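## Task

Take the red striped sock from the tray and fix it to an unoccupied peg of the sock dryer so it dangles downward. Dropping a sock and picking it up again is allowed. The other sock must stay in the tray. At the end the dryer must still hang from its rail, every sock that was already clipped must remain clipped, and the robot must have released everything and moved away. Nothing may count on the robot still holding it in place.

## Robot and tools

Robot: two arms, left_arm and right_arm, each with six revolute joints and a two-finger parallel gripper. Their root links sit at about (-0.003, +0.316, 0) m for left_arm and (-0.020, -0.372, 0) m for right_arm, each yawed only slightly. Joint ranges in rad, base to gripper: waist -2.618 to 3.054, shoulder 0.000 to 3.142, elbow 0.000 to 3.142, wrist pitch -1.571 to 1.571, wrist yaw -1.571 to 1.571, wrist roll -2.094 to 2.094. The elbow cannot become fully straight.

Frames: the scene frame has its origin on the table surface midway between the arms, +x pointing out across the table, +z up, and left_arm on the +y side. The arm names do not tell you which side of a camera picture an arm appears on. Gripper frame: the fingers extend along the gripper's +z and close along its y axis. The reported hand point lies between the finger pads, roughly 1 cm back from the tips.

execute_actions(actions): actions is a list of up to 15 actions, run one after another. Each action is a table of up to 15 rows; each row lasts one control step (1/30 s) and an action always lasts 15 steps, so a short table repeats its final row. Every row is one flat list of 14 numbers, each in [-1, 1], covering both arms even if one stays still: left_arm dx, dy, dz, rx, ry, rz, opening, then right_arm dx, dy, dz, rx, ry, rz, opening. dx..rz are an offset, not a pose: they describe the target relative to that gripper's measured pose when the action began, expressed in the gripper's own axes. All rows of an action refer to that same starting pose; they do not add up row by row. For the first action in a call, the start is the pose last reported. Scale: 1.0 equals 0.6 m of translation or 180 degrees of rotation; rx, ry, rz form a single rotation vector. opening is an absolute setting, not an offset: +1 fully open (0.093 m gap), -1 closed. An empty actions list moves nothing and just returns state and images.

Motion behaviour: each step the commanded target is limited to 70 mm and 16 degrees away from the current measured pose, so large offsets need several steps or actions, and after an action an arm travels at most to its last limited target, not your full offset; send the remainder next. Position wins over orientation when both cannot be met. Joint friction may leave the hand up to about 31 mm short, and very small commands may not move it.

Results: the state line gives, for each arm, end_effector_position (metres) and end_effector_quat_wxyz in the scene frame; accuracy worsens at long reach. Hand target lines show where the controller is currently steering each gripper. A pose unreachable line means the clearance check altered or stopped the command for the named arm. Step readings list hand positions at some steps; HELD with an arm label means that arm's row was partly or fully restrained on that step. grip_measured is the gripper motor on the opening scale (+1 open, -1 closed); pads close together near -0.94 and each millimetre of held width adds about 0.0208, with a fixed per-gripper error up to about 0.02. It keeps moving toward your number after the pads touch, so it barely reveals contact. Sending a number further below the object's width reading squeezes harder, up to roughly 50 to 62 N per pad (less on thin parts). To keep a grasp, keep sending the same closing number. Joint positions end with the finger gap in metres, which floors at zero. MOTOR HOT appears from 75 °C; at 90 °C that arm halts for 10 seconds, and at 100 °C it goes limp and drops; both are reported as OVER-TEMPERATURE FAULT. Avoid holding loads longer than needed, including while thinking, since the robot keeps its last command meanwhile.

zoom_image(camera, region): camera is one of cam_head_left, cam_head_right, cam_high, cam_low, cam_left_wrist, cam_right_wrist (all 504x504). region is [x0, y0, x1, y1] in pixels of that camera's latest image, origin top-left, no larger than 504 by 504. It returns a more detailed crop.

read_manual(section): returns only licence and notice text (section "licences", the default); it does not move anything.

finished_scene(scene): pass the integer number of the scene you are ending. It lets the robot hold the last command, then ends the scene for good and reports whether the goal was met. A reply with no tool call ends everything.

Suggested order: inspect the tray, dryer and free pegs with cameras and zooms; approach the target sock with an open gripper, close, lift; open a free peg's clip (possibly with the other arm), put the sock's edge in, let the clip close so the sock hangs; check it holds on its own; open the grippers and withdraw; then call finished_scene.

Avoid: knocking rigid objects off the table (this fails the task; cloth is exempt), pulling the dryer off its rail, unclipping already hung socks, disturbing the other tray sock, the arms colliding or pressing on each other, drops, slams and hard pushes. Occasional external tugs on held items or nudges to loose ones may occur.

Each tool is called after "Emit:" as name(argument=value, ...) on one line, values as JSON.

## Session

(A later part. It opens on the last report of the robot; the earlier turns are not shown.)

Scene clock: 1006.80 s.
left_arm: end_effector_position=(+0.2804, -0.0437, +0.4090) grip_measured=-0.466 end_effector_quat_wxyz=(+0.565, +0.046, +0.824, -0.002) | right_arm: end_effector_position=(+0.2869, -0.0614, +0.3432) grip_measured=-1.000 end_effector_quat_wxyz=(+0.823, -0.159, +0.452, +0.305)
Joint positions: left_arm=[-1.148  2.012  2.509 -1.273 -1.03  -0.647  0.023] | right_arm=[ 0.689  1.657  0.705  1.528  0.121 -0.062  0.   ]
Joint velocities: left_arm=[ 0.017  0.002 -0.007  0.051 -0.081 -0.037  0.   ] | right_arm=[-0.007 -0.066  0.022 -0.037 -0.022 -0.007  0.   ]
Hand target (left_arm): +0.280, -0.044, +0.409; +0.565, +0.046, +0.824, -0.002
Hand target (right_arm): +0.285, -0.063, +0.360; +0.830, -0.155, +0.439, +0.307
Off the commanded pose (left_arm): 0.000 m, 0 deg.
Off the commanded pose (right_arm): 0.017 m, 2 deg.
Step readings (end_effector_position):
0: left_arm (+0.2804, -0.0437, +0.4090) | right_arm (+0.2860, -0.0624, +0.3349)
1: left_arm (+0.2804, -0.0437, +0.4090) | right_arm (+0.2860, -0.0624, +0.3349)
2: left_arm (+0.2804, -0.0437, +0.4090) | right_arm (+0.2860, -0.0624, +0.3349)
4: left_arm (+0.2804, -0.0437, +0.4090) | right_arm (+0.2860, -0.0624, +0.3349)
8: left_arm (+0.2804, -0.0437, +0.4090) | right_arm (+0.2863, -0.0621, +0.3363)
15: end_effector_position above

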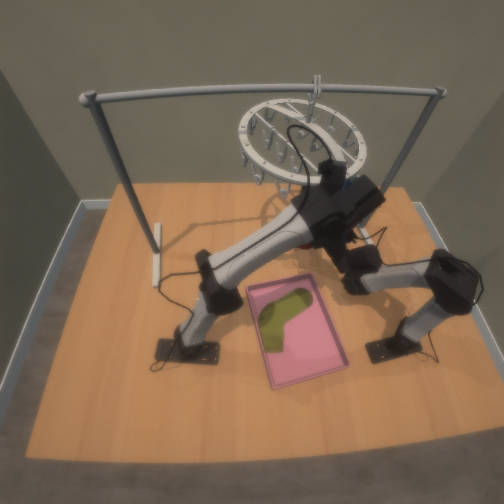

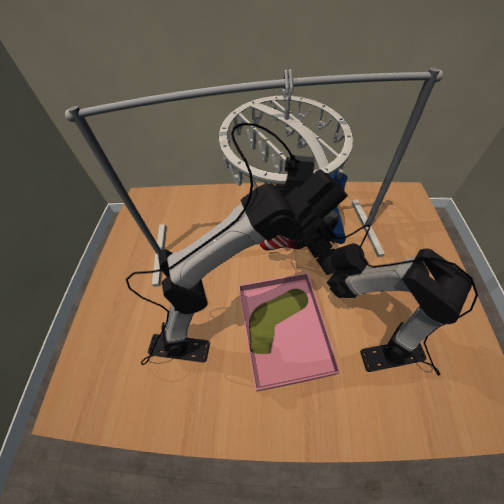

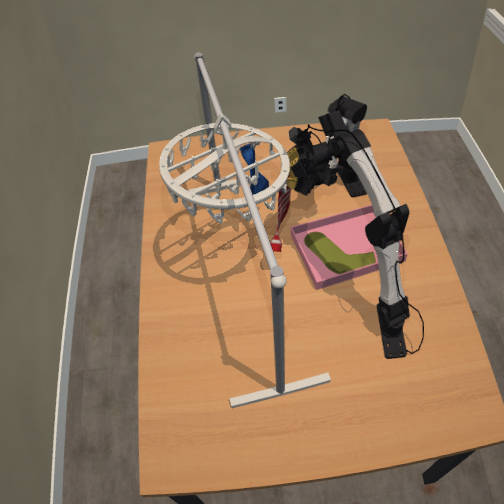

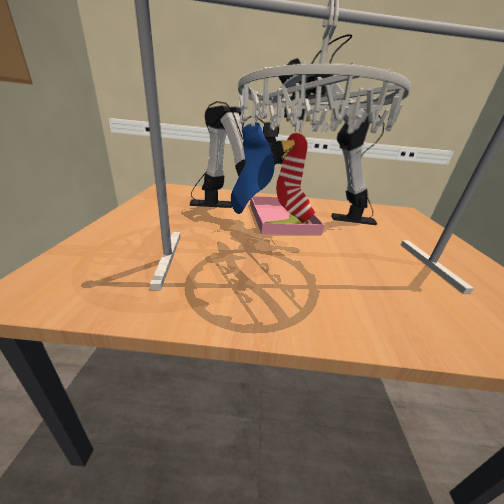

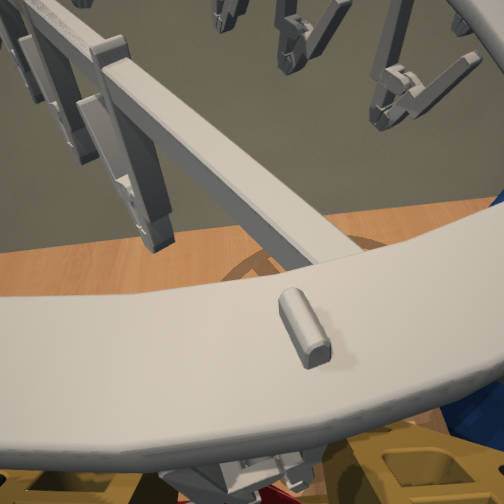

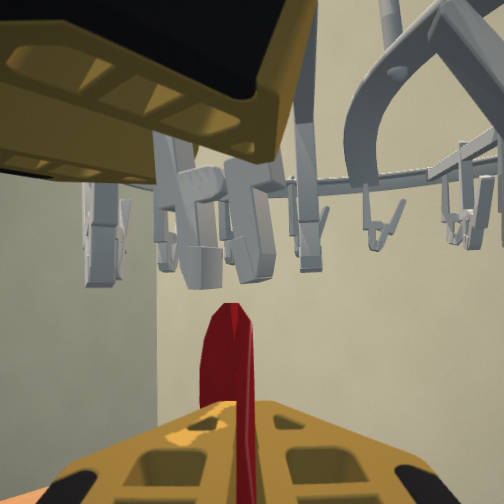

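Emit:
execute_actions(actions=[])

Emit:
zoom_image(camera="cam_right_wrist", region=[130, 190, 340, 400])

Emit:
zoom_image(camera="cam_left_wrist", region=[170, 424, 350, 504])

Emit:
zoom_image(camera="cam_low", region=[260, 100, 330, 170])

Scene clock: 1009.20 s.
left_arm: end_effector_position=(+0.2804, -0.0437, +0.4090) grip_measured=-0.466 end_effector_quat_wxyz=(+0.565, +0.046, +0.824, -0.002) | right_arm: end_effector_position=(+0.2864, -0.0619, +0.3461) grip_measured=-1.000 end_effector_quat_wxyz=(+0.824, -0.158, +0.451, +0.305)
Joint positions: left_arm=[-1.148  2.012  2.509 -1.273 -1.03  -0.647  0.023] | right_arm=[ 0.689  1.65   0.709  1.521  0.121 -0.062  0.   ]
Joint velocities: left_arm=[-0.012  0.007 -0.002 -0.051  0.051 -0.007  0.   ] | right_arm=[ 0.007  0.007 -0.007 -0.066  0.007 -0.051  0.   ]
Hand target (left_arm): +0.280, -0.044, +0.409; +0.565, +0.046, +0.824, -0.002
Hand target (right_arm): +0.285, -0.063, +0.360; +0.830, -0.155, +0.439, +0.307
Off the commanded pose (left_arm): 0.000 m, 0 deg.
Off the commanded pose (right_arm): 0.014 m, 2 deg.

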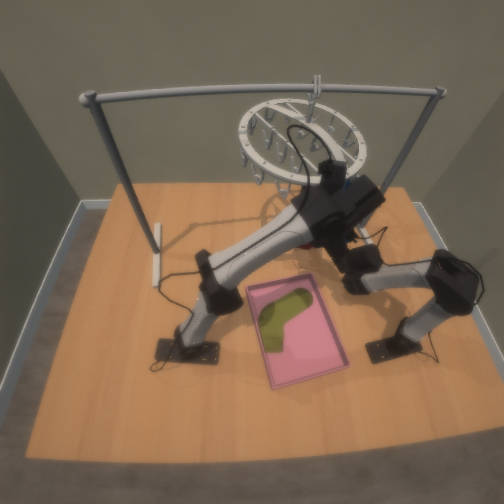

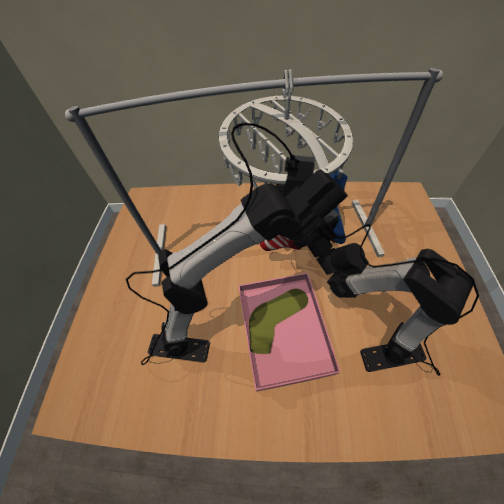

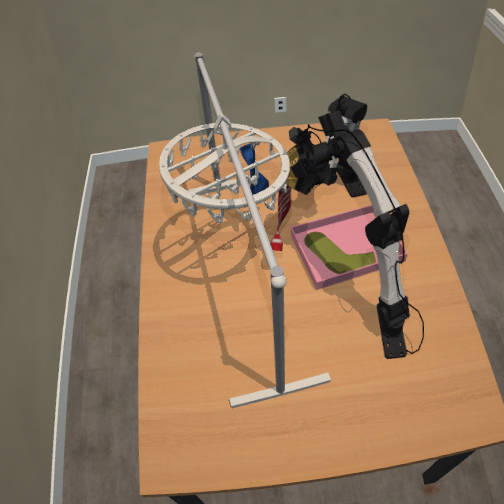

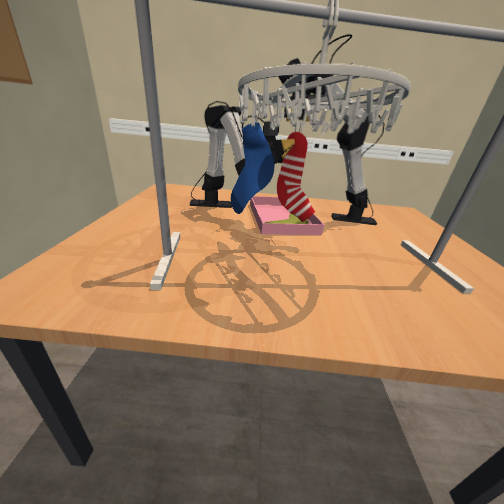

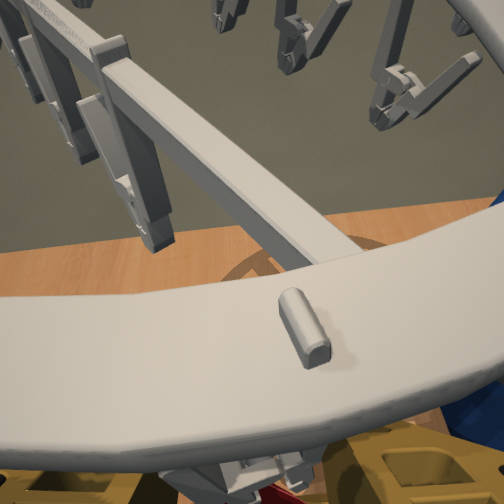

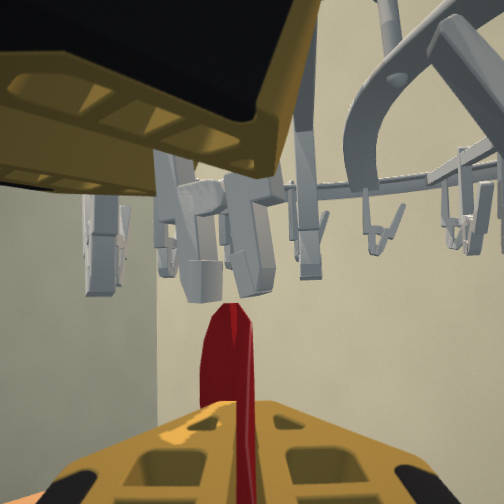

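Region (130, 190, 340, 400) of cam_right_wrist's 504x504 image, scaled by 2.400, with more detail than that image has.

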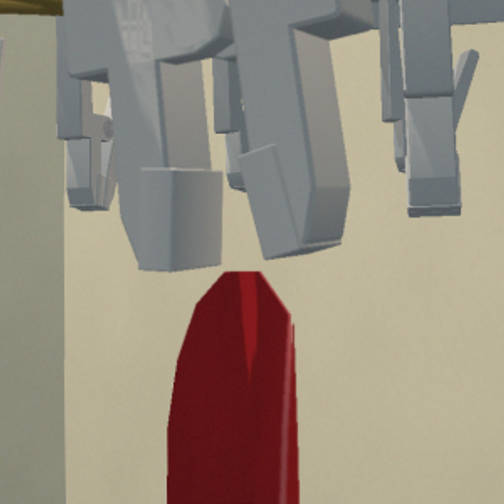

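Region (170, 424, 350, 504) of cam_left_wrist's 504x504 image, scaled by 2.800, with more detail than that image has.

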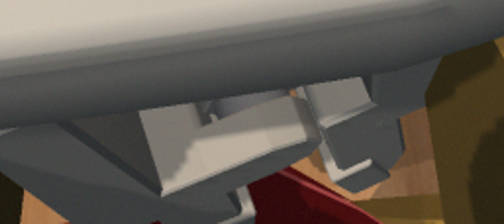

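Region (260, 100, 330, 170) of cam_low's 504x504 image, scaled by 7.200, with more detail than that image has.

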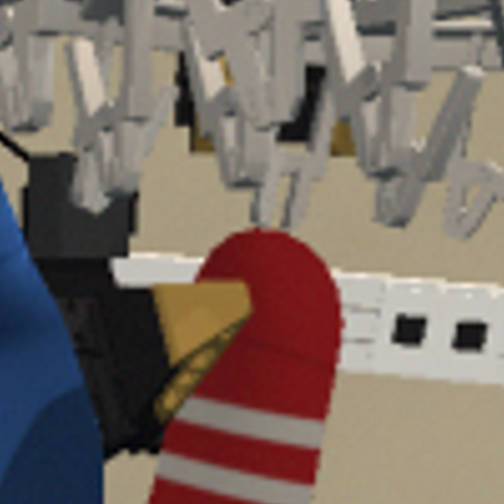

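Emit:
execute_actions(actions=[[[0,0,0,0,0,0,-0.48,-0.0196,0.0003,0.0127,0,-0.0080,0,-1],[0,0,0,0,0,0,-0.48,-0.0209,0.0004,0.0135,0,-0.0082,0,-1],[0,0,0,0,0,0,-0.48,-0.0222,0.0004,0.0144,0,-0.0084,0,-1],[0,0,0,0,0,0,-0.48,-0.0235,0.0004,0.0152,0,-0.0086,0,-1],[0,0,0,0,0,0,-0.48,-0.0248,0.0004,0.0161,0,-0.0088,0,-1],[0,0,0,0,0,0,-0.48,-0.0261,0.0005,0.0169,0,-0.0090,0,-1],[0,0,0,0,0,0,-0.48,-0.0274,0.0005,0.0177,0,-0.0092,0,-1],[0,0,0,0,0,0,-0.48,-0.0287,0.0005,0.0186,0,-0.0094,0,-1],[0,0,0,0,0,0,-0.48,-0.0300,0.0005,0.0194,0,-0.0096,0,-1],[0,0,0,0,0,0,-0.48,-0.0313,0.0006,0.0203,0,-0.0098,0,-1],[0,0,0,0,0,0,-0.48,-0.0326,0.0006,0.0211,0,-0.0100,0,-1],[0,0,0,0,0,0,-0.48,-0.0339,0.0006,0.0219,0,-0.0102,0,-1],[0,0,0,0,0,0,-0.48,-0.0352,0.0006,0.0228,0,-0.0104,0,-1],[0,0,0,0,0,0,-0.48,-0.0365,0.0007,0.0236,0,-0.0107,0,-1],[0,0,0,0,0,0,-0.48,-0.0378,0.0007,0.0245,0,-0.0110,0,-1]]])

Scene clock: 1020.87 s.
left_arm: end_effector_position=(+0.2804, -0.0437, +0.4090) grip_measured=-0.466 end_effector_quat_wxyz=(+0.565, +0.046, +0.824, -0.002) | right_arm: end_effector_position=(+0.2865, -0.0619, +0.3594) grip_measured=-1.000 end_effector_quat_wxyz=(+0.827, -0.156, +0.445, +0.307)
Joint positions: left_arm=[-1.148  2.012  2.509 -1.273 -1.03  -0.647  0.023] | right_arm=[ 0.689  1.627  0.737  1.484  0.121 -0.062  0.   ]
Joint velocities: left_arm=[-0.002 -0.002  0.007  0.037 -0.022 -0.051 -0.001] | right_arm=[ 0.007 -0.046  0.066 -0.081  0.022 -0.037  0.   ]
Hand target (left_arm): +0.280, -0.044, +0.409; +0.565, +0.046, +0.824, -0.002
Hand target (right_arm): +0.286, -0.062, +0.373; +0.832, -0.153, +0.436, +0.308
Off the commanded pose (left_arm): 0.000 m, 0 deg.
Off the commanded pose (right_arm): 0.014 m, 1 deg.
Step readings (end_effector_position):
0: left_arm (+0.2804, -0.0437, +0.4090) | right_arm (+0.2864, -0.0619, +0.3461)
1: left_arm (+0.2804, -0.0437, +0.4090) | right_arm (+0.2865, -0.0618, +0.3459)
2: left_arm (+0.2804, -0.0437, +0.4090) | right_arm (+0.2866, -0.0617, +0.3457)
4: left_arm (+0.2804, -0.0437, +0.4090) | right_arm (+0.2870, -0.0613, +0.3448)
8: left_arm (+0.2804, -0.0437, +0.4090) | right_arm (+0.2874, -0.0608, +0.3456)
15: end_effector_position above

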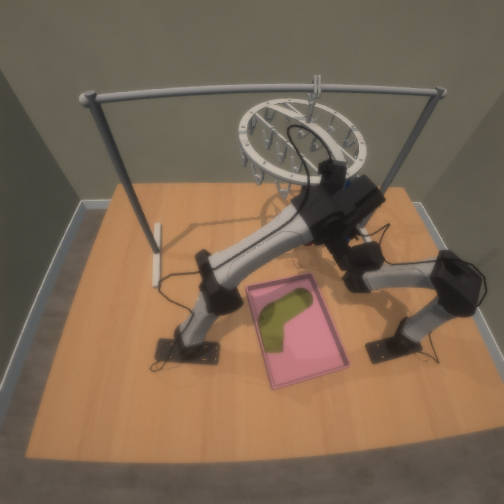

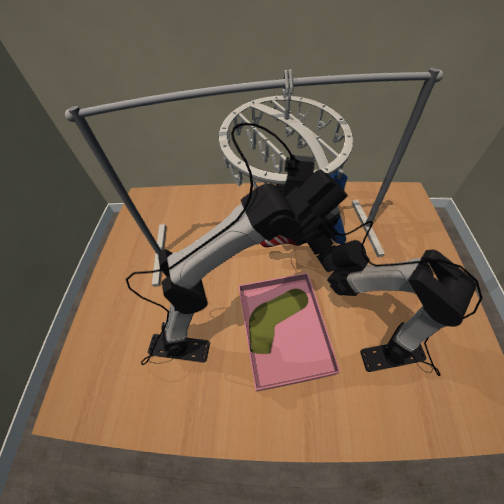

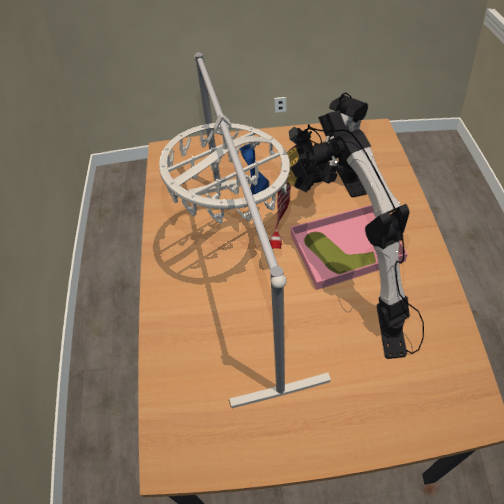

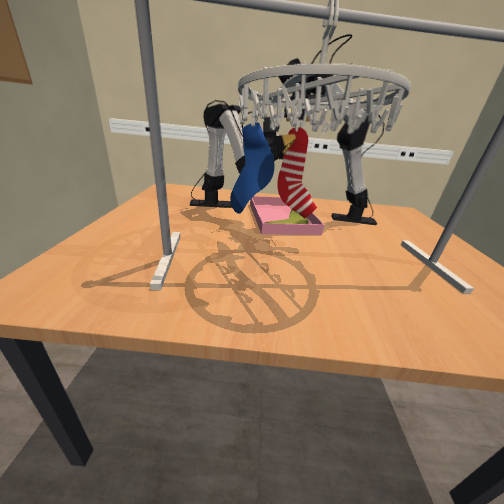

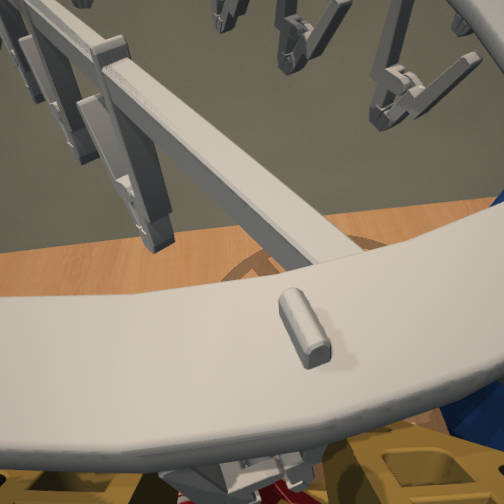

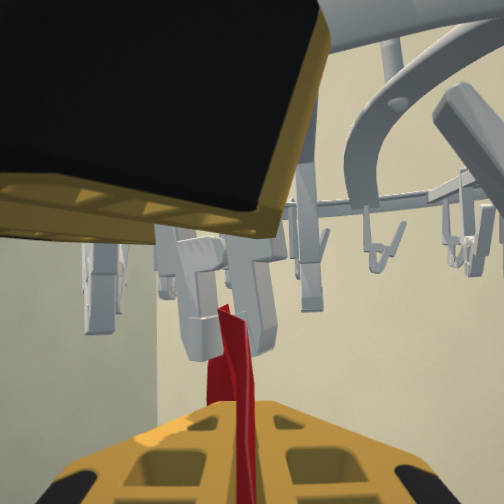

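Emit:
execute_actions(actions=[])

Emit:
zoom_image(camera="cam_right_wrist", region=[130, 230, 340, 440])

Emit:
zoom_image(camera="cam_left_wrist", region=[170, 424, 350, 504])

Emit:
zoom_image(camera="cam_low", region=[260, 100, 330, 170])

Scene clock: 1024.00 s.
left_arm: end_effector_position=(+0.2804, -0.0437, +0.4090) grip_measured=-0.466 end_effector_quat_wxyz=(+0.565, +0.046, +0.824, -0.002) | right_arm: end_effector_position=(+0.2873, -0.0610, +0.3591) grip_measured=-1.000 end_effector_quat_wxyz=(+0.825, -0.157, +0.448, +0.306)
Joint positions: left_arm=[-1.148  2.012  2.509 -1.273 -1.03  -0.647  0.023] | right_arm=[ 0.689  1.625  0.74   1.472  0.121 -0.062  0.   ]
Joint velocities: left_arm=[ 0.007  0.012  0.007 -0.007 -0.037  0.066 -0.   ] | right_arm=[-0.022 -0.002 -0.012  0.037 -0.037  0.051  0.   ]
Hand target (left_arm): +0.280, -0.044, +0.409; +0.565, +0.046, +0.824, -0.002
Hand target (right_arm): +0.286, -0.062, +0.373; +0.832, -0.153, +0.436, +0.308
Off the commanded pose (left_arm): 0.000 m, 0 deg.
Off the commanded pose (right_arm): 0.014 m, 2 deg.

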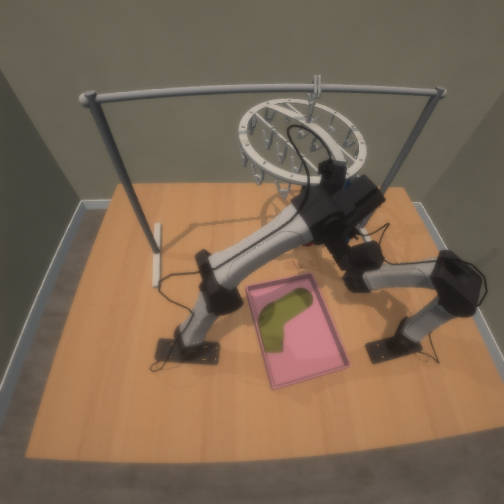

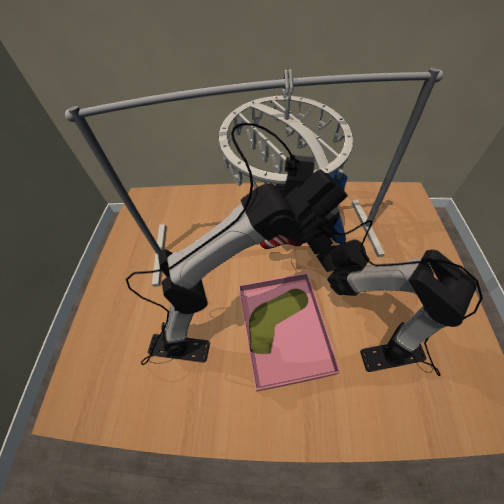

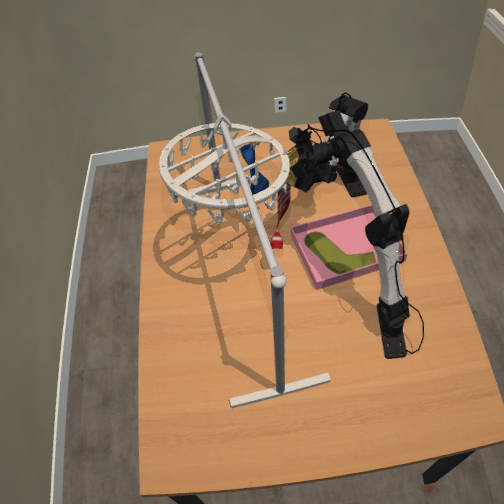

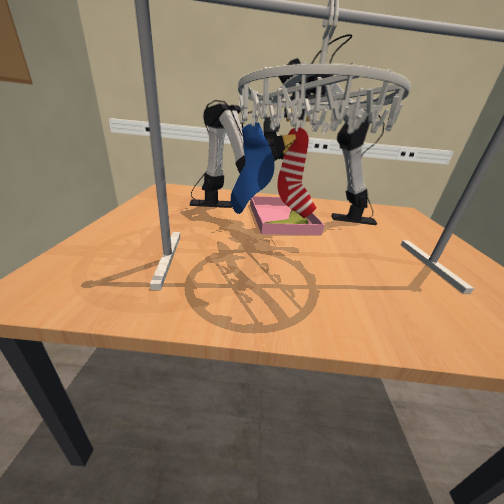

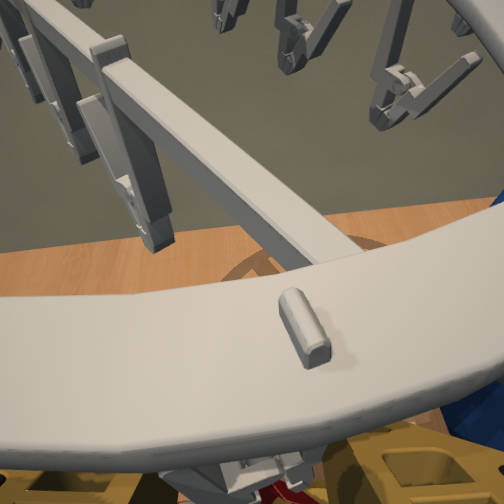

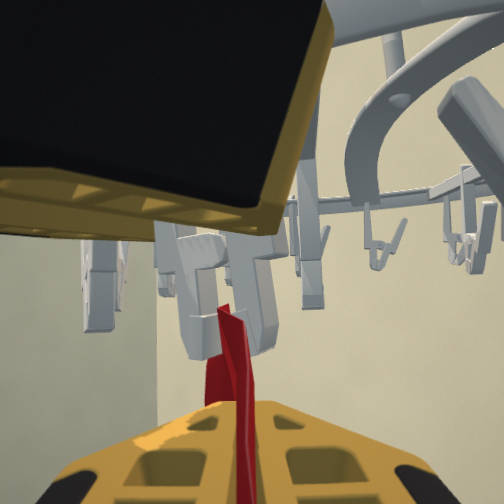

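Region (130, 230, 340, 440) of cam_right_wrist's 504x504 image, scaled by 2.400, with more detail than that image has.

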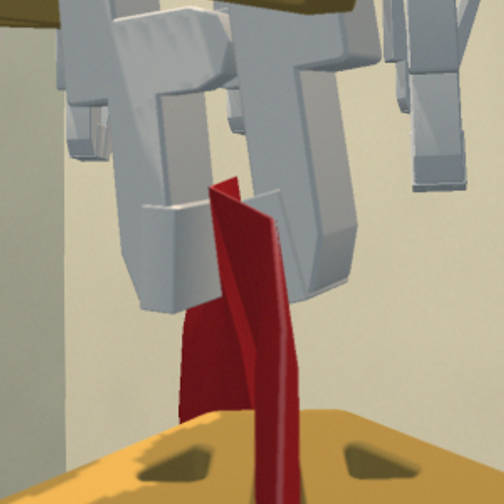

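Region (170, 424, 350, 504) of cam_left_wrist's 504x504 image, scaled by 2.800, with more detail than that image has.

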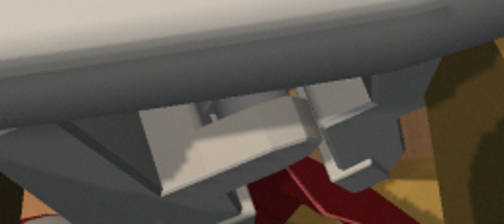

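Region (260, 100, 330, 170) of cam_low's 504x504 image, scaled by 7.200, with more detail than that image has.

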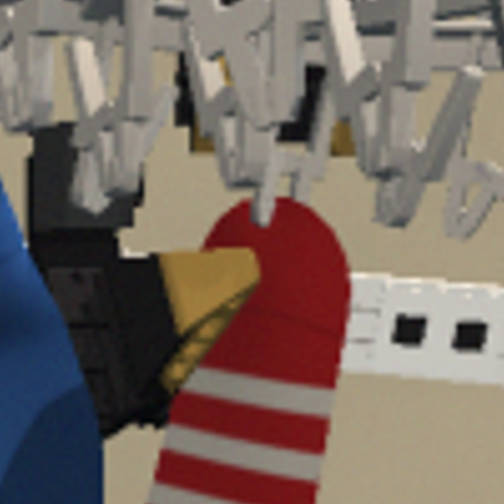

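Emit:
execute_actions(actions=[[[0,0,0,0,0,0,-0.48,-0.0200,0.0003,0.0131,0,-0.0080,0,-1],[0,0,0,0,0,0,-0.48,-0.0206,0.0004,0.0135,0,-0.0080,0,-1],[0,0,0,0,0,0,-0.48,-0.0212,0.0004,0.0139,0,-0.0080,0,-1],[0,0,0,0,0,0,-0.48,-0.0218,0.0004,0.0143,0,-0.0080,0,-1],[0,0,0,0,0,0,-0.48,-0.0224,0.0004,0.0147,0,-0.0080,0,-1],[0,0,0,0,0,0,-0.48,-0.0230,0.0004,0.0151,0,-0.0080,0,-1],[0,0,0,0,0,0,-0.48,-0.0236,0.0004,0.0155,0,-0.0080,0,-1],[0,0,0,0,0,0,-0.48,-0.0242,0.0004,0.0159,0,-0.0080,0,-1],[0,0,0,0,0,0,-0.48,-0.0248,0.0004,0.0163,0,-0.0080,0,-1],[0,0,0,0,0,0,-0.48,-0.0254,0.0005,0.0167,0,-0.0080,0,-1],[0,0,0,0,0,0,-0.48,-0.0260,0.0005,0.0171,0,-0.0080,0,-1],[0,0,0,0,0,0,-0.48,-0.0264,0.0005,0.0174,0,-0.0080,0,-1]]])

Scene clock: 1031.17 s.
left_arm: end_effector_position=(+0.2804, -0.0437, +0.4090) grip_measured=-0.466 end_effector_quat_wxyz=(+0.565, +0.046, +0.824, -0.002) | right_arm: end_effector_position=(+0.2886, -0.0595, +0.3622) grip_measured=-1.000 end_effector_quat_wxyz=(+0.824, -0.158, +0.450, +0.305)
Joint positions: left_arm=[-1.148  2.012  2.509 -1.273 -1.03  -0.647  0.023] | right_arm=[ 0.689  1.617  0.753  1.443  0.121 -0.062  0.   ]
Joint velocities: left_arm=[ 0.002 -0.012  0.002 -0.066 -0.022 -0.051  0.   ] | right_arm=[-0.002 -0.007  0.022 -0.037 -0.051 -0.066  0.   ]
Hand target (left_arm): +0.280, -0.044, +0.409; +0.565, +0.046, +0.824, -0.002
Hand target (right_arm): +0.287, -0.061, +0.378; +0.831, -0.153, +0.438, +0.308
Off the commanded pose (left_arm): 0.000 m, 0 deg.
Off the commanded pose (right_arm): 0.016 m, 2 deg.
Step readings (end_effector_position):
0: left_arm (+0.2804, -0.0437, +0.4090) | right_arm (+0.2873, -0.0610, +0.3591)
1: left_arm (+0.2804, -0.0437, +0.4090) | right_arm (+0.2874, -0.0609, +0.3589)
2: left_arm (+0.2804, -0.0437, +0.4090) | right_arm (+0.2875, -0.0608, +0.3587)
4: left_arm (+0.2804, -0.0437, +0.4090) | right_arm (+0.2877, -0.0605, +0.3581)
8: left_arm (+0.2804, -0.0437, +0.4090) | right_arm (+0.2884, -0.0598, +0.3566)
15: end_effector_position above

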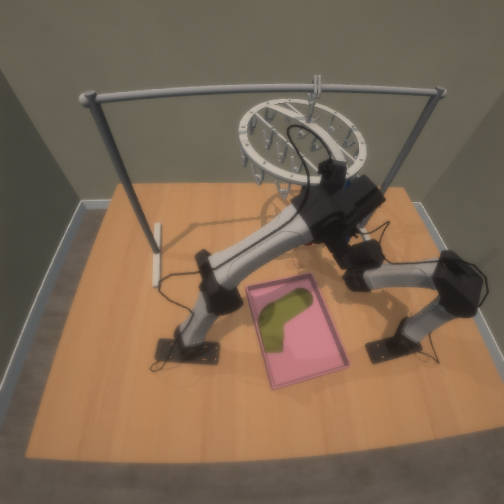

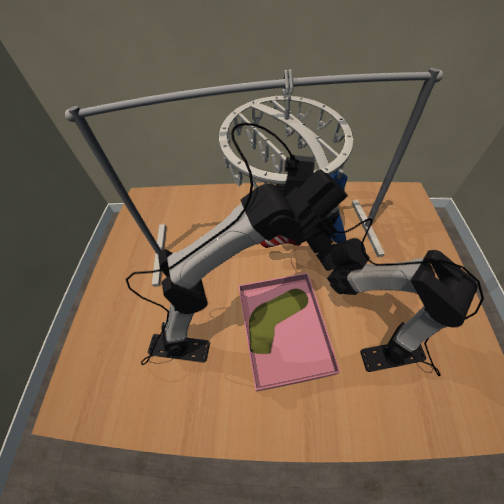

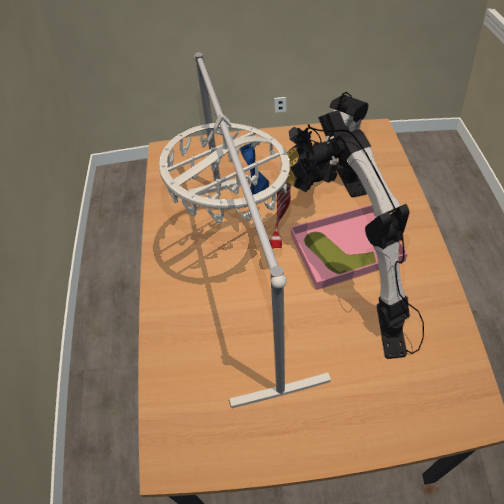

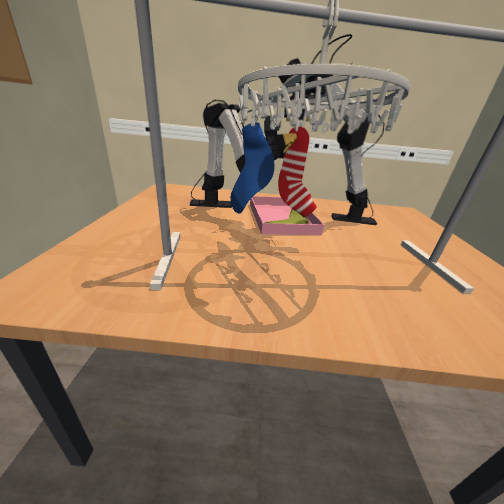

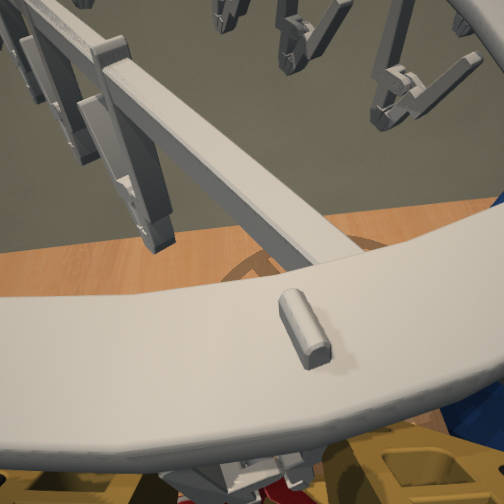

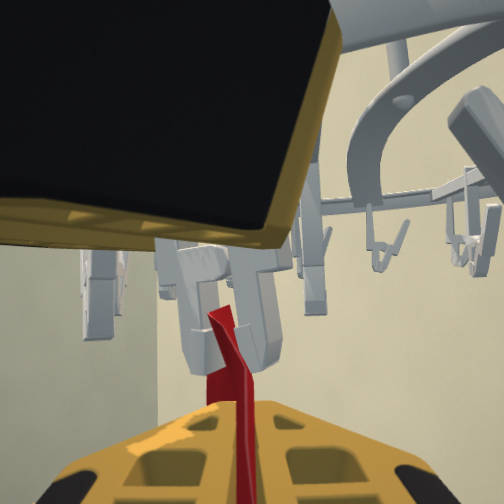

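Emit:
execute_actions(actions=[[[0,0,0,0,0,0,-0.42,0,0,0,0,0,0,-1],[0,0,0,0,0,0,-0.36,0,0,0,0,0,0,-1],[0,0,0,0,0,0,-0.31,0,0,0,0,0,0,-1],[0,0,0,0,0,0,-0.27,0,0,0,0,0,0,-1],[0,0,0,0,0,0,-0.23,0,0,0,0,0,0,-1],[0,0,0,0,0,0,-0.19,0,0,0,0,0,0,-1],[0,0,0,0,0,0,-0.15,0,0,0,0,0,0,-1],[0,0,0,0,0,0,-0.11,0,0,0,0,0,0,-1],[0,0,0,0,0,0,-0.07,0,0,0,0,0,0,-1],[0,0,0,0,0,0,-0.02,0,0,0,0,0,0,-1],[0,0,0,0,0,0,0.05,0,0,0,0,0,0,-1],[0,0,0,0,0,0,0.13,0,0,0,0,0,0,-1],[0,0,0,0,0,0,0.22,0,0,0,0,0,0,-1],[0,0,0,0,0,0,0.31,0,0,0,0,0,0,-1],[0,0,0,0,0,0,0.40,0,0,0,0,0,0,-1]]])

Emit:
zoom_image(camera="cam_right_wrist", region=[130, 230, 340, 440])

Scene clock: 1036.77 s.
left_arm: end_effector_position=(+0.2803, -0.0439, +0.4088) grip_measured=+0.355 end_effector_quat_wxyz=(+0.565, +0.046, +0.824, -0.002) | right_arm: end_effector_position=(+0.2881, -0.0584, +0.3621) grip_measured=-1.000 end_effector_quat_wxyz=(+0.823, -0.161, +0.450, +0.306)
Joint positions: left_arm=[-1.148  2.012  2.509 -1.272 -1.028 -0.647  0.062] | right_arm=[ 0.689  1.616  0.754  1.44   0.115 -0.062  0.   ]
Joint velocities: left_arm=[-0.007  0.007  0.007  0.007 -0.022  0.051  0.089] | right_arm=[ 0.007  0.002 -0.022  0.066  0.037 -0.066  0.   ]
Hand target (left_arm): +0.280, -0.044, +0.409; +0.565, +0.046, +0.824, -0.002
Hand target (right_arm): +0.289, -0.059, +0.362; +0.824, -0.158, +0.450, +0.305
Off the commanded pose (left_arm): 0.000 m, 0 deg.
Off the commanded pose (right_arm): 0.001 m, 0 deg.
Step readings (end_effector_position):
0: left_arm (+0.2804, -0.0437, +0.4090) | right_arm (+0.2887, -0.0590, +0.3620)
1: left_arm (+0.2804, -0.0437, +0.4090) | right_arm (+0.2887, -0.0590, +0.3620)
2: left_arm (+0.2804, -0.0437, +0.4090) | right_arm (+0.2887, -0.0590, +0.3620)
4: left_arm (+0.2804, -0.0437, +0.4090) | right_arm (+0.2887, -0.0590, +0.3620)
8: left_arm (+0.2803, -0.0439, +0.4088) | right_arm (+0.2881, -0.0584, +0.3621)
15: end_effector_position above

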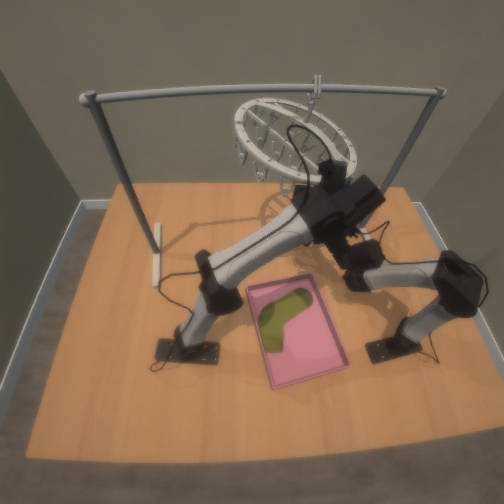

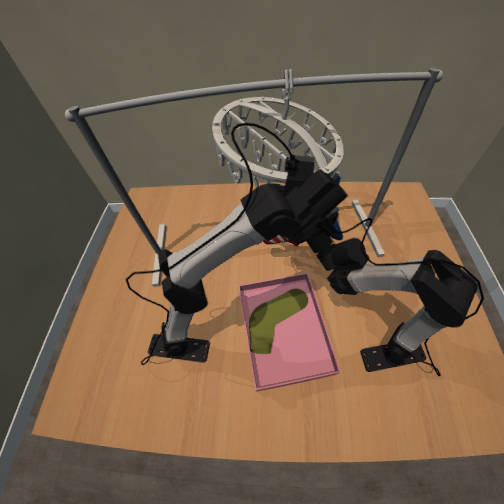

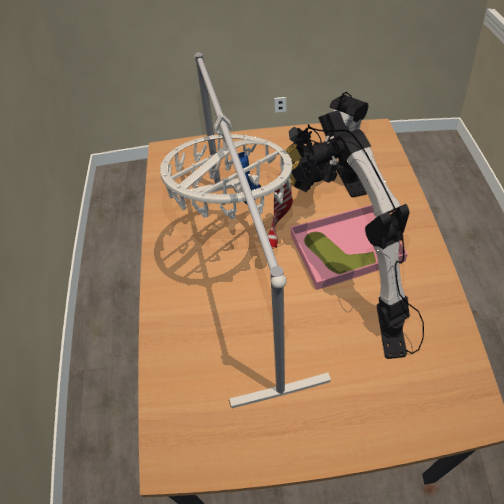

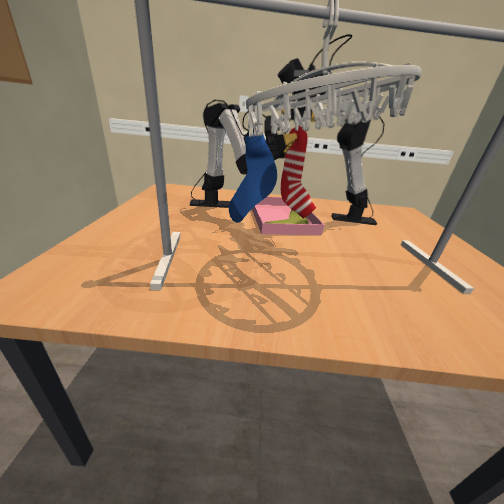

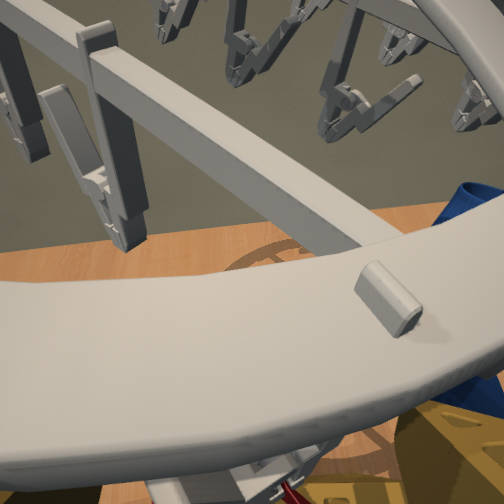

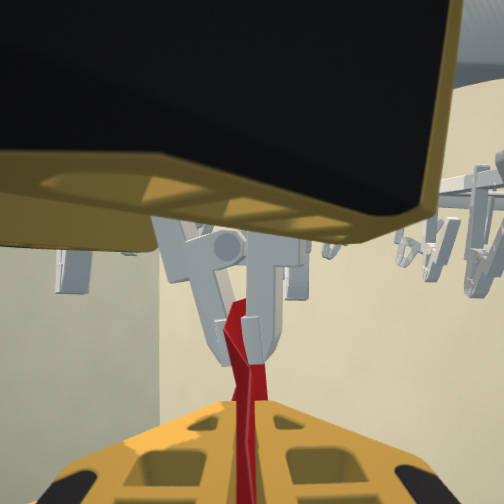

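Region (130, 230, 340, 440) of cam_right_wrist's 504x504 image, scaled by 2.400, with more detail than that image has.

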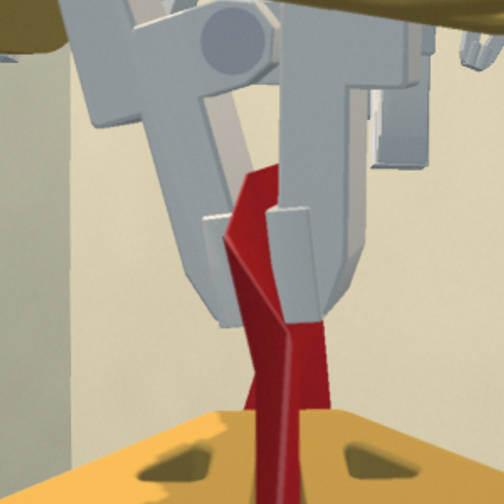

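Emit:
execute_actions(actions=[[[0,0,-0.009,0,0,0,0.4,0,0,0,0,0,0,-0.9],[0,0,-0.018,0,0,0,0.4,0,0,0,0,0,0,-0.8],[0,0,-0.027,0,0,0,0.4,0,0,0,0,0,0,-0.7],[0,0,-0.036,0,0,0,0.4,0,0,0,0,0,0,-0.6],[0,0,-0.045,0,0,0,0.4,0,0,0,0,0,0,-0.5],[0,0,-0.054,0,0,0,0.4,0,0,0,0,0,0,-0.4],[0,0,-0.063,0,0,0,0.4,0,0,0,0,0,0,-0.3],[0,0,-0.072,0,0,0,0.4,0,0,-0.010,0,0,0,-0.2],[0,0,-0.081,0,0,0,0.4,0,0,-0.020,0,0,0,-0.2],[0,0,-0.090,0,0,0,0.4,0,0,-0.030,0,0,0,-0.2],[0,0,-0.099,0,0,0,0.4,0,0,-0.040,0,0,0,-0.2],[0,0,-0.108,0,0,0,0.4,0,0,-0.050,0,0,0,-0.2],[0,0,-0.117,0,0,0,0.4,0,0,-0.060,0,0,0,-0.2],[0,0,-0.126,0,0,0,0.4,0,0,-0.070,0,0,0,-0.2],[0,0,-0.135,0,0,0,0.4,0,0,-0.080,0,0,0,-0.2]]])

Scene clock: 1044.40 s.
left_arm: end_effector_position=(+0.2149, -0.0445, +0.4368) grip_measured=+0.399 end_effector_quat_wxyz=(+0.579, +0.063, +0.812, -0.037) | right_arm: end_effector_position=(+0.2745, -0.0728, +0.3373) grip_measured=-0.203 end_effector_quat_wxyz=(+0.816, -0.168, +0.464, +0.303)
Joint positions: left_arm=[-1.318  2.012  2.652 -1.475 -1.116 -0.768  0.064] | right_arm=[ 0.691  1.579  0.625  1.497  0.117 -0.062  0.035]
Joint velocities: left_arm=[-0.374  0.002  0.383 -0.608 -0.227 -0.256 -0.001] | right_arm=[ 0.066 -0.222 -0.75   0.388  0.051 -0.022 -0.001]
Hand target (left_arm): +0.205, -0.040, +0.438; +0.586, +0.063, +0.807, -0.026
Hand target (right_arm): +0.260, -0.083, +0.337; +0.822, -0.162, +0.451, +0.306
Off the commanded pose (left_arm): 0.011 m, 5 deg.
Off the commanded pose (right_arm): 0.021 m, 2 deg.
Step readings (end_effector_position):
0: left_arm (+0.2803, -0.0439, +0.4088) | right_arm (+0.2881, -0.0584, +0.3621)
1: left_arm (+0.2801, -0.0438, +0.4087) | right_arm (+0.2881, -0.0584, +0.3621)
2: left_arm (+0.2792, -0.0437, +0.4083) | right_arm (+0.2881, -0.0584, +0.3621)
4: left_arm (+0.2743, -0.0439, +0.4079) | right_arm (+0.2881, -0.0584, +0.3621)
8: left_arm (+0.2534, -0.0471, +0.4152) | right_arm (+0.2881, -0.0584, +0.3621)
15: end_effector_position above

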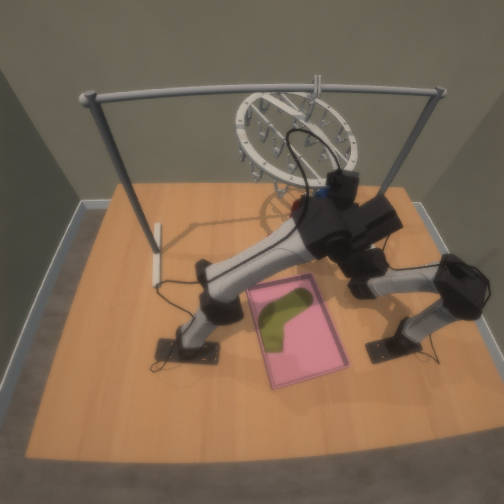

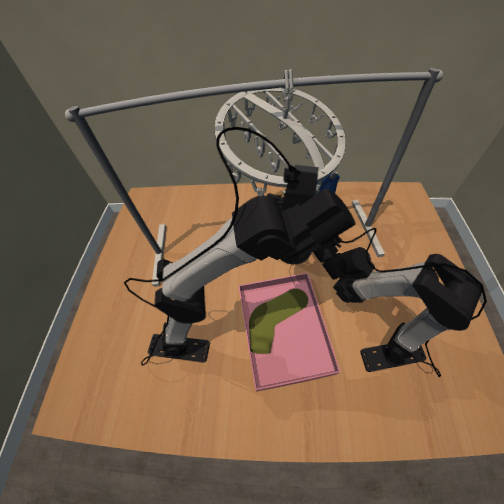

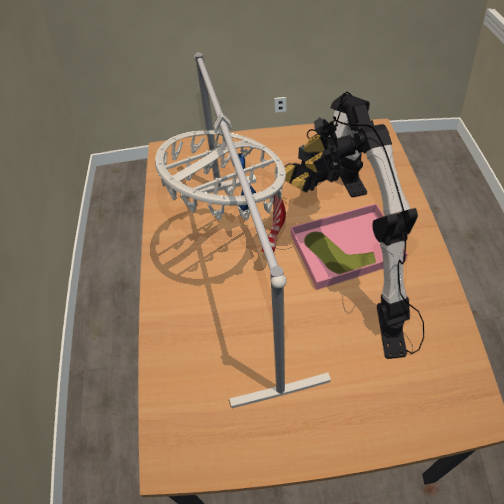

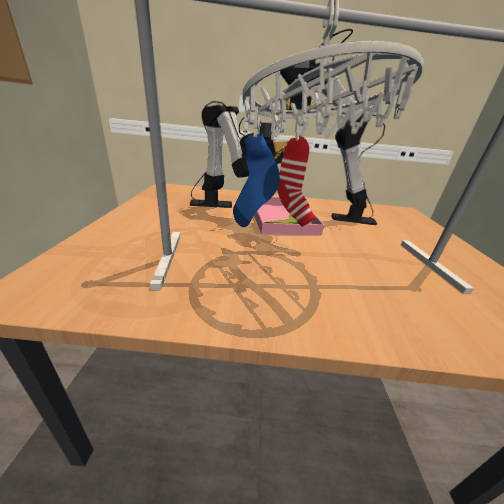

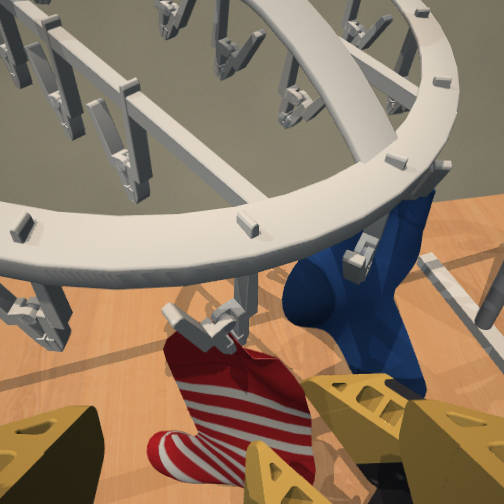

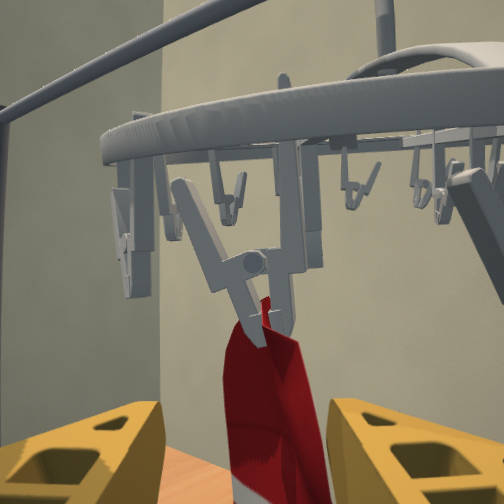

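Emit:
execute_actions(actions=[[[0,0.011,-0.018,0.007,0,0.002,0.4,0,0,-0.035,0,0.004,0,-0.2],[0,0.022,-0.019,0.014,0,0.005,0.4,0,0,-0.045,0,0.008,0,-0.2],[0,0.033,-0.020,0.021,0,0.007,0.4,0,0,-0.055,0,0.012,0,-0.2],[0,0.044,-0.021,0.028,0,0.010,0.4,0,0,-0.065,0,0.016,0,-0.2],[0,0.055,-0.022,0.035,0,0.012,0.4,0,0,-0.075,0,0.020,0,-0.2],[0,0.066,-0.023,0.042,0,0.014,0.4,0,0,-0.085,0,0.024,0,-0.2],[0,0.077,-0.024,0.049,0,0.017,0.4,0,0,-0.095,0,0.028,0,-0.2],[0,0.088,-0.025,0.056,0,0.019,0.4,0,0,-0.105,0,0.032,0,-0.2],[0,0.099,-0.026,0.063,0,0.022,0.4,0,0,-0.115,0,0.036,0,-0.2],[0,0.110,-0.027,0.070,0,0.024,0.4,0,0,-0.125,0,0.040,0,-0.2],[0,0.121,-0.028,0.077,0,0.026,0.4,0,0,-0.135,0,0.044,0,-0.2],[0,0.132,-0.029,0.084,0,0.029,0.4,0,0,-0.145,0,0.048,0,-0.2],[0,0.143,-0.030,0.091,0,0.031,0.4,0,0,-0.155,0,0.052,0,-0.2],[0,0.154,-0.031,0.098,0,0.034,0.4,0,0,-0.165,0,0.056,0,-0.2],[0,0.165,-0.032,0.105,0,0.036,0.4,0,0,-0.175,0,0.060,0,-0.2]]])

Scene clock: 1053.77 s.
left_arm: end_effector_position=(+0.2103, +0.0562, +0.4448) grip_measured=+0.399 end_effector_quat_wxyz=(+0.533, +0.128, +0.835, -0.051) | right_arm: end_effector_position=(+0.2132, -0.1265, +0.3066) grip_measured=-0.203 end_effector_quat_wxyz=(+0.793, -0.181, +0.497, +0.302)
Joint positions: left_arm=[-1.208  1.539  2.15  -1.359 -0.893 -0.569  0.064] | right_arm=[ 0.74   1.219  0.282  1.399  0.158 -0.062  0.035]
Joint velocities: left_arm=[ 0.496 -1.419 -1.551  0.857  0.813  1.018 -0.001] | right_arm=[ 0.164 -0.935 -0.579 -0.623  0.11  -0.037 -0.001]
Hand target (left_arm): +0.209, +0.055, +0.449; +0.533, +0.173, +0.823, -0.090
Hand target (right_arm): +0.208, -0.131, +0.282; +0.773, -0.195, +0.531, +0.287
Off the commanded pose (left_arm): 0.001 m, 14 deg.
Off the commanded pose (right_arm): 0.025 m, 6 deg.
Step readings (end_effector_position):
0: left_arm (+0.2053, -0.0400, +0.4358) | right_arm (+0.2654, -0.0803, +0.3368)
1: left_arm (+0.2051, -0.0404, +0.4356) | right_arm (+0.2651, -0.0806, +0.3362)
2: left_arm (+0.2048, -0.0405, +0.4351) | right_arm (+0.2639, -0.0820, +0.3346)
4: left_arm (+0.2048, -0.0364, +0.4330) | right_arm (+0.2592, -0.0876, +0.3292)
8: left_arm (+0.2083, -0.0101, +0.4354) | right_arm (+0.2433, -0.1019, +0.3203)
15: end_effector_position above

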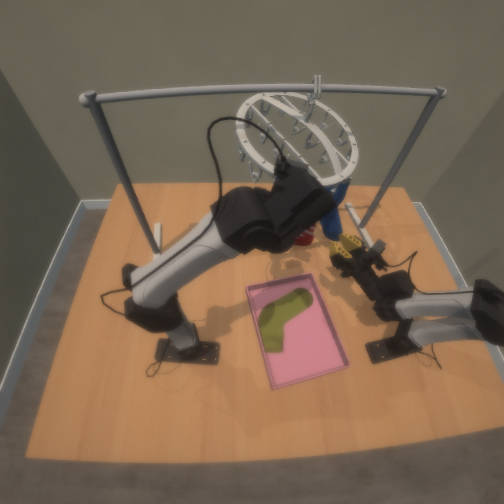

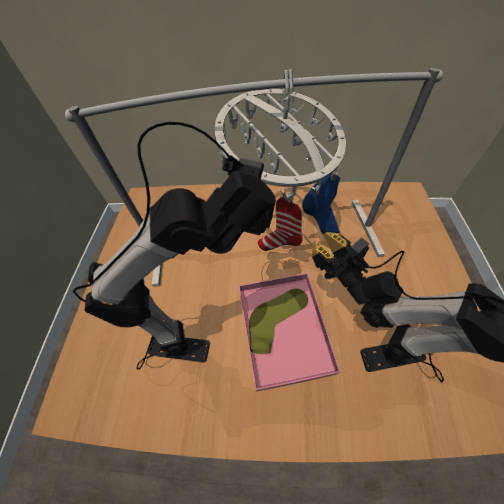

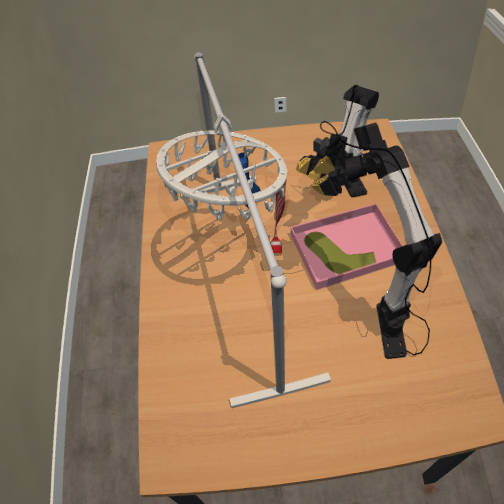

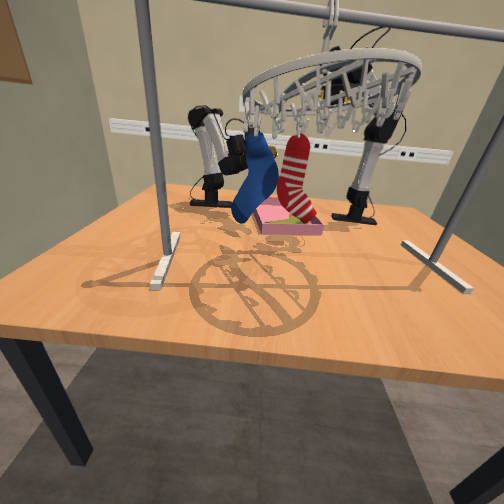

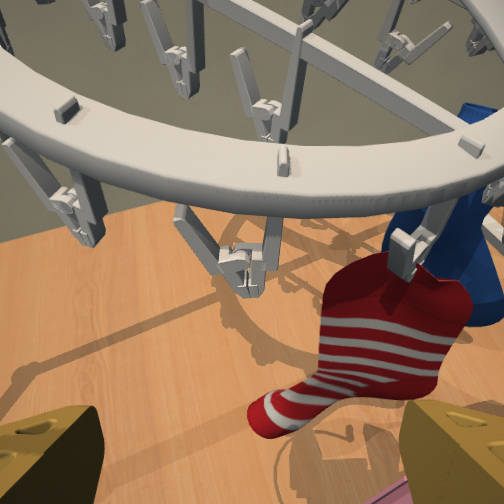

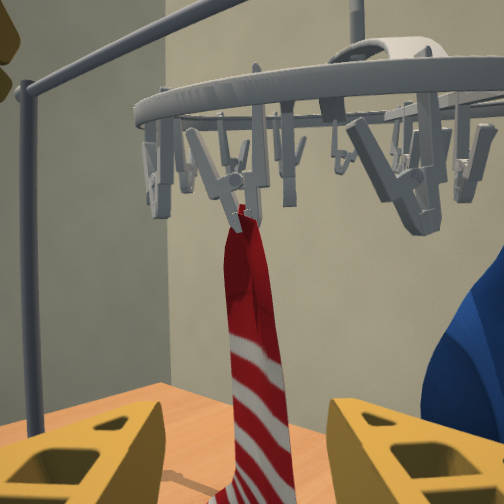

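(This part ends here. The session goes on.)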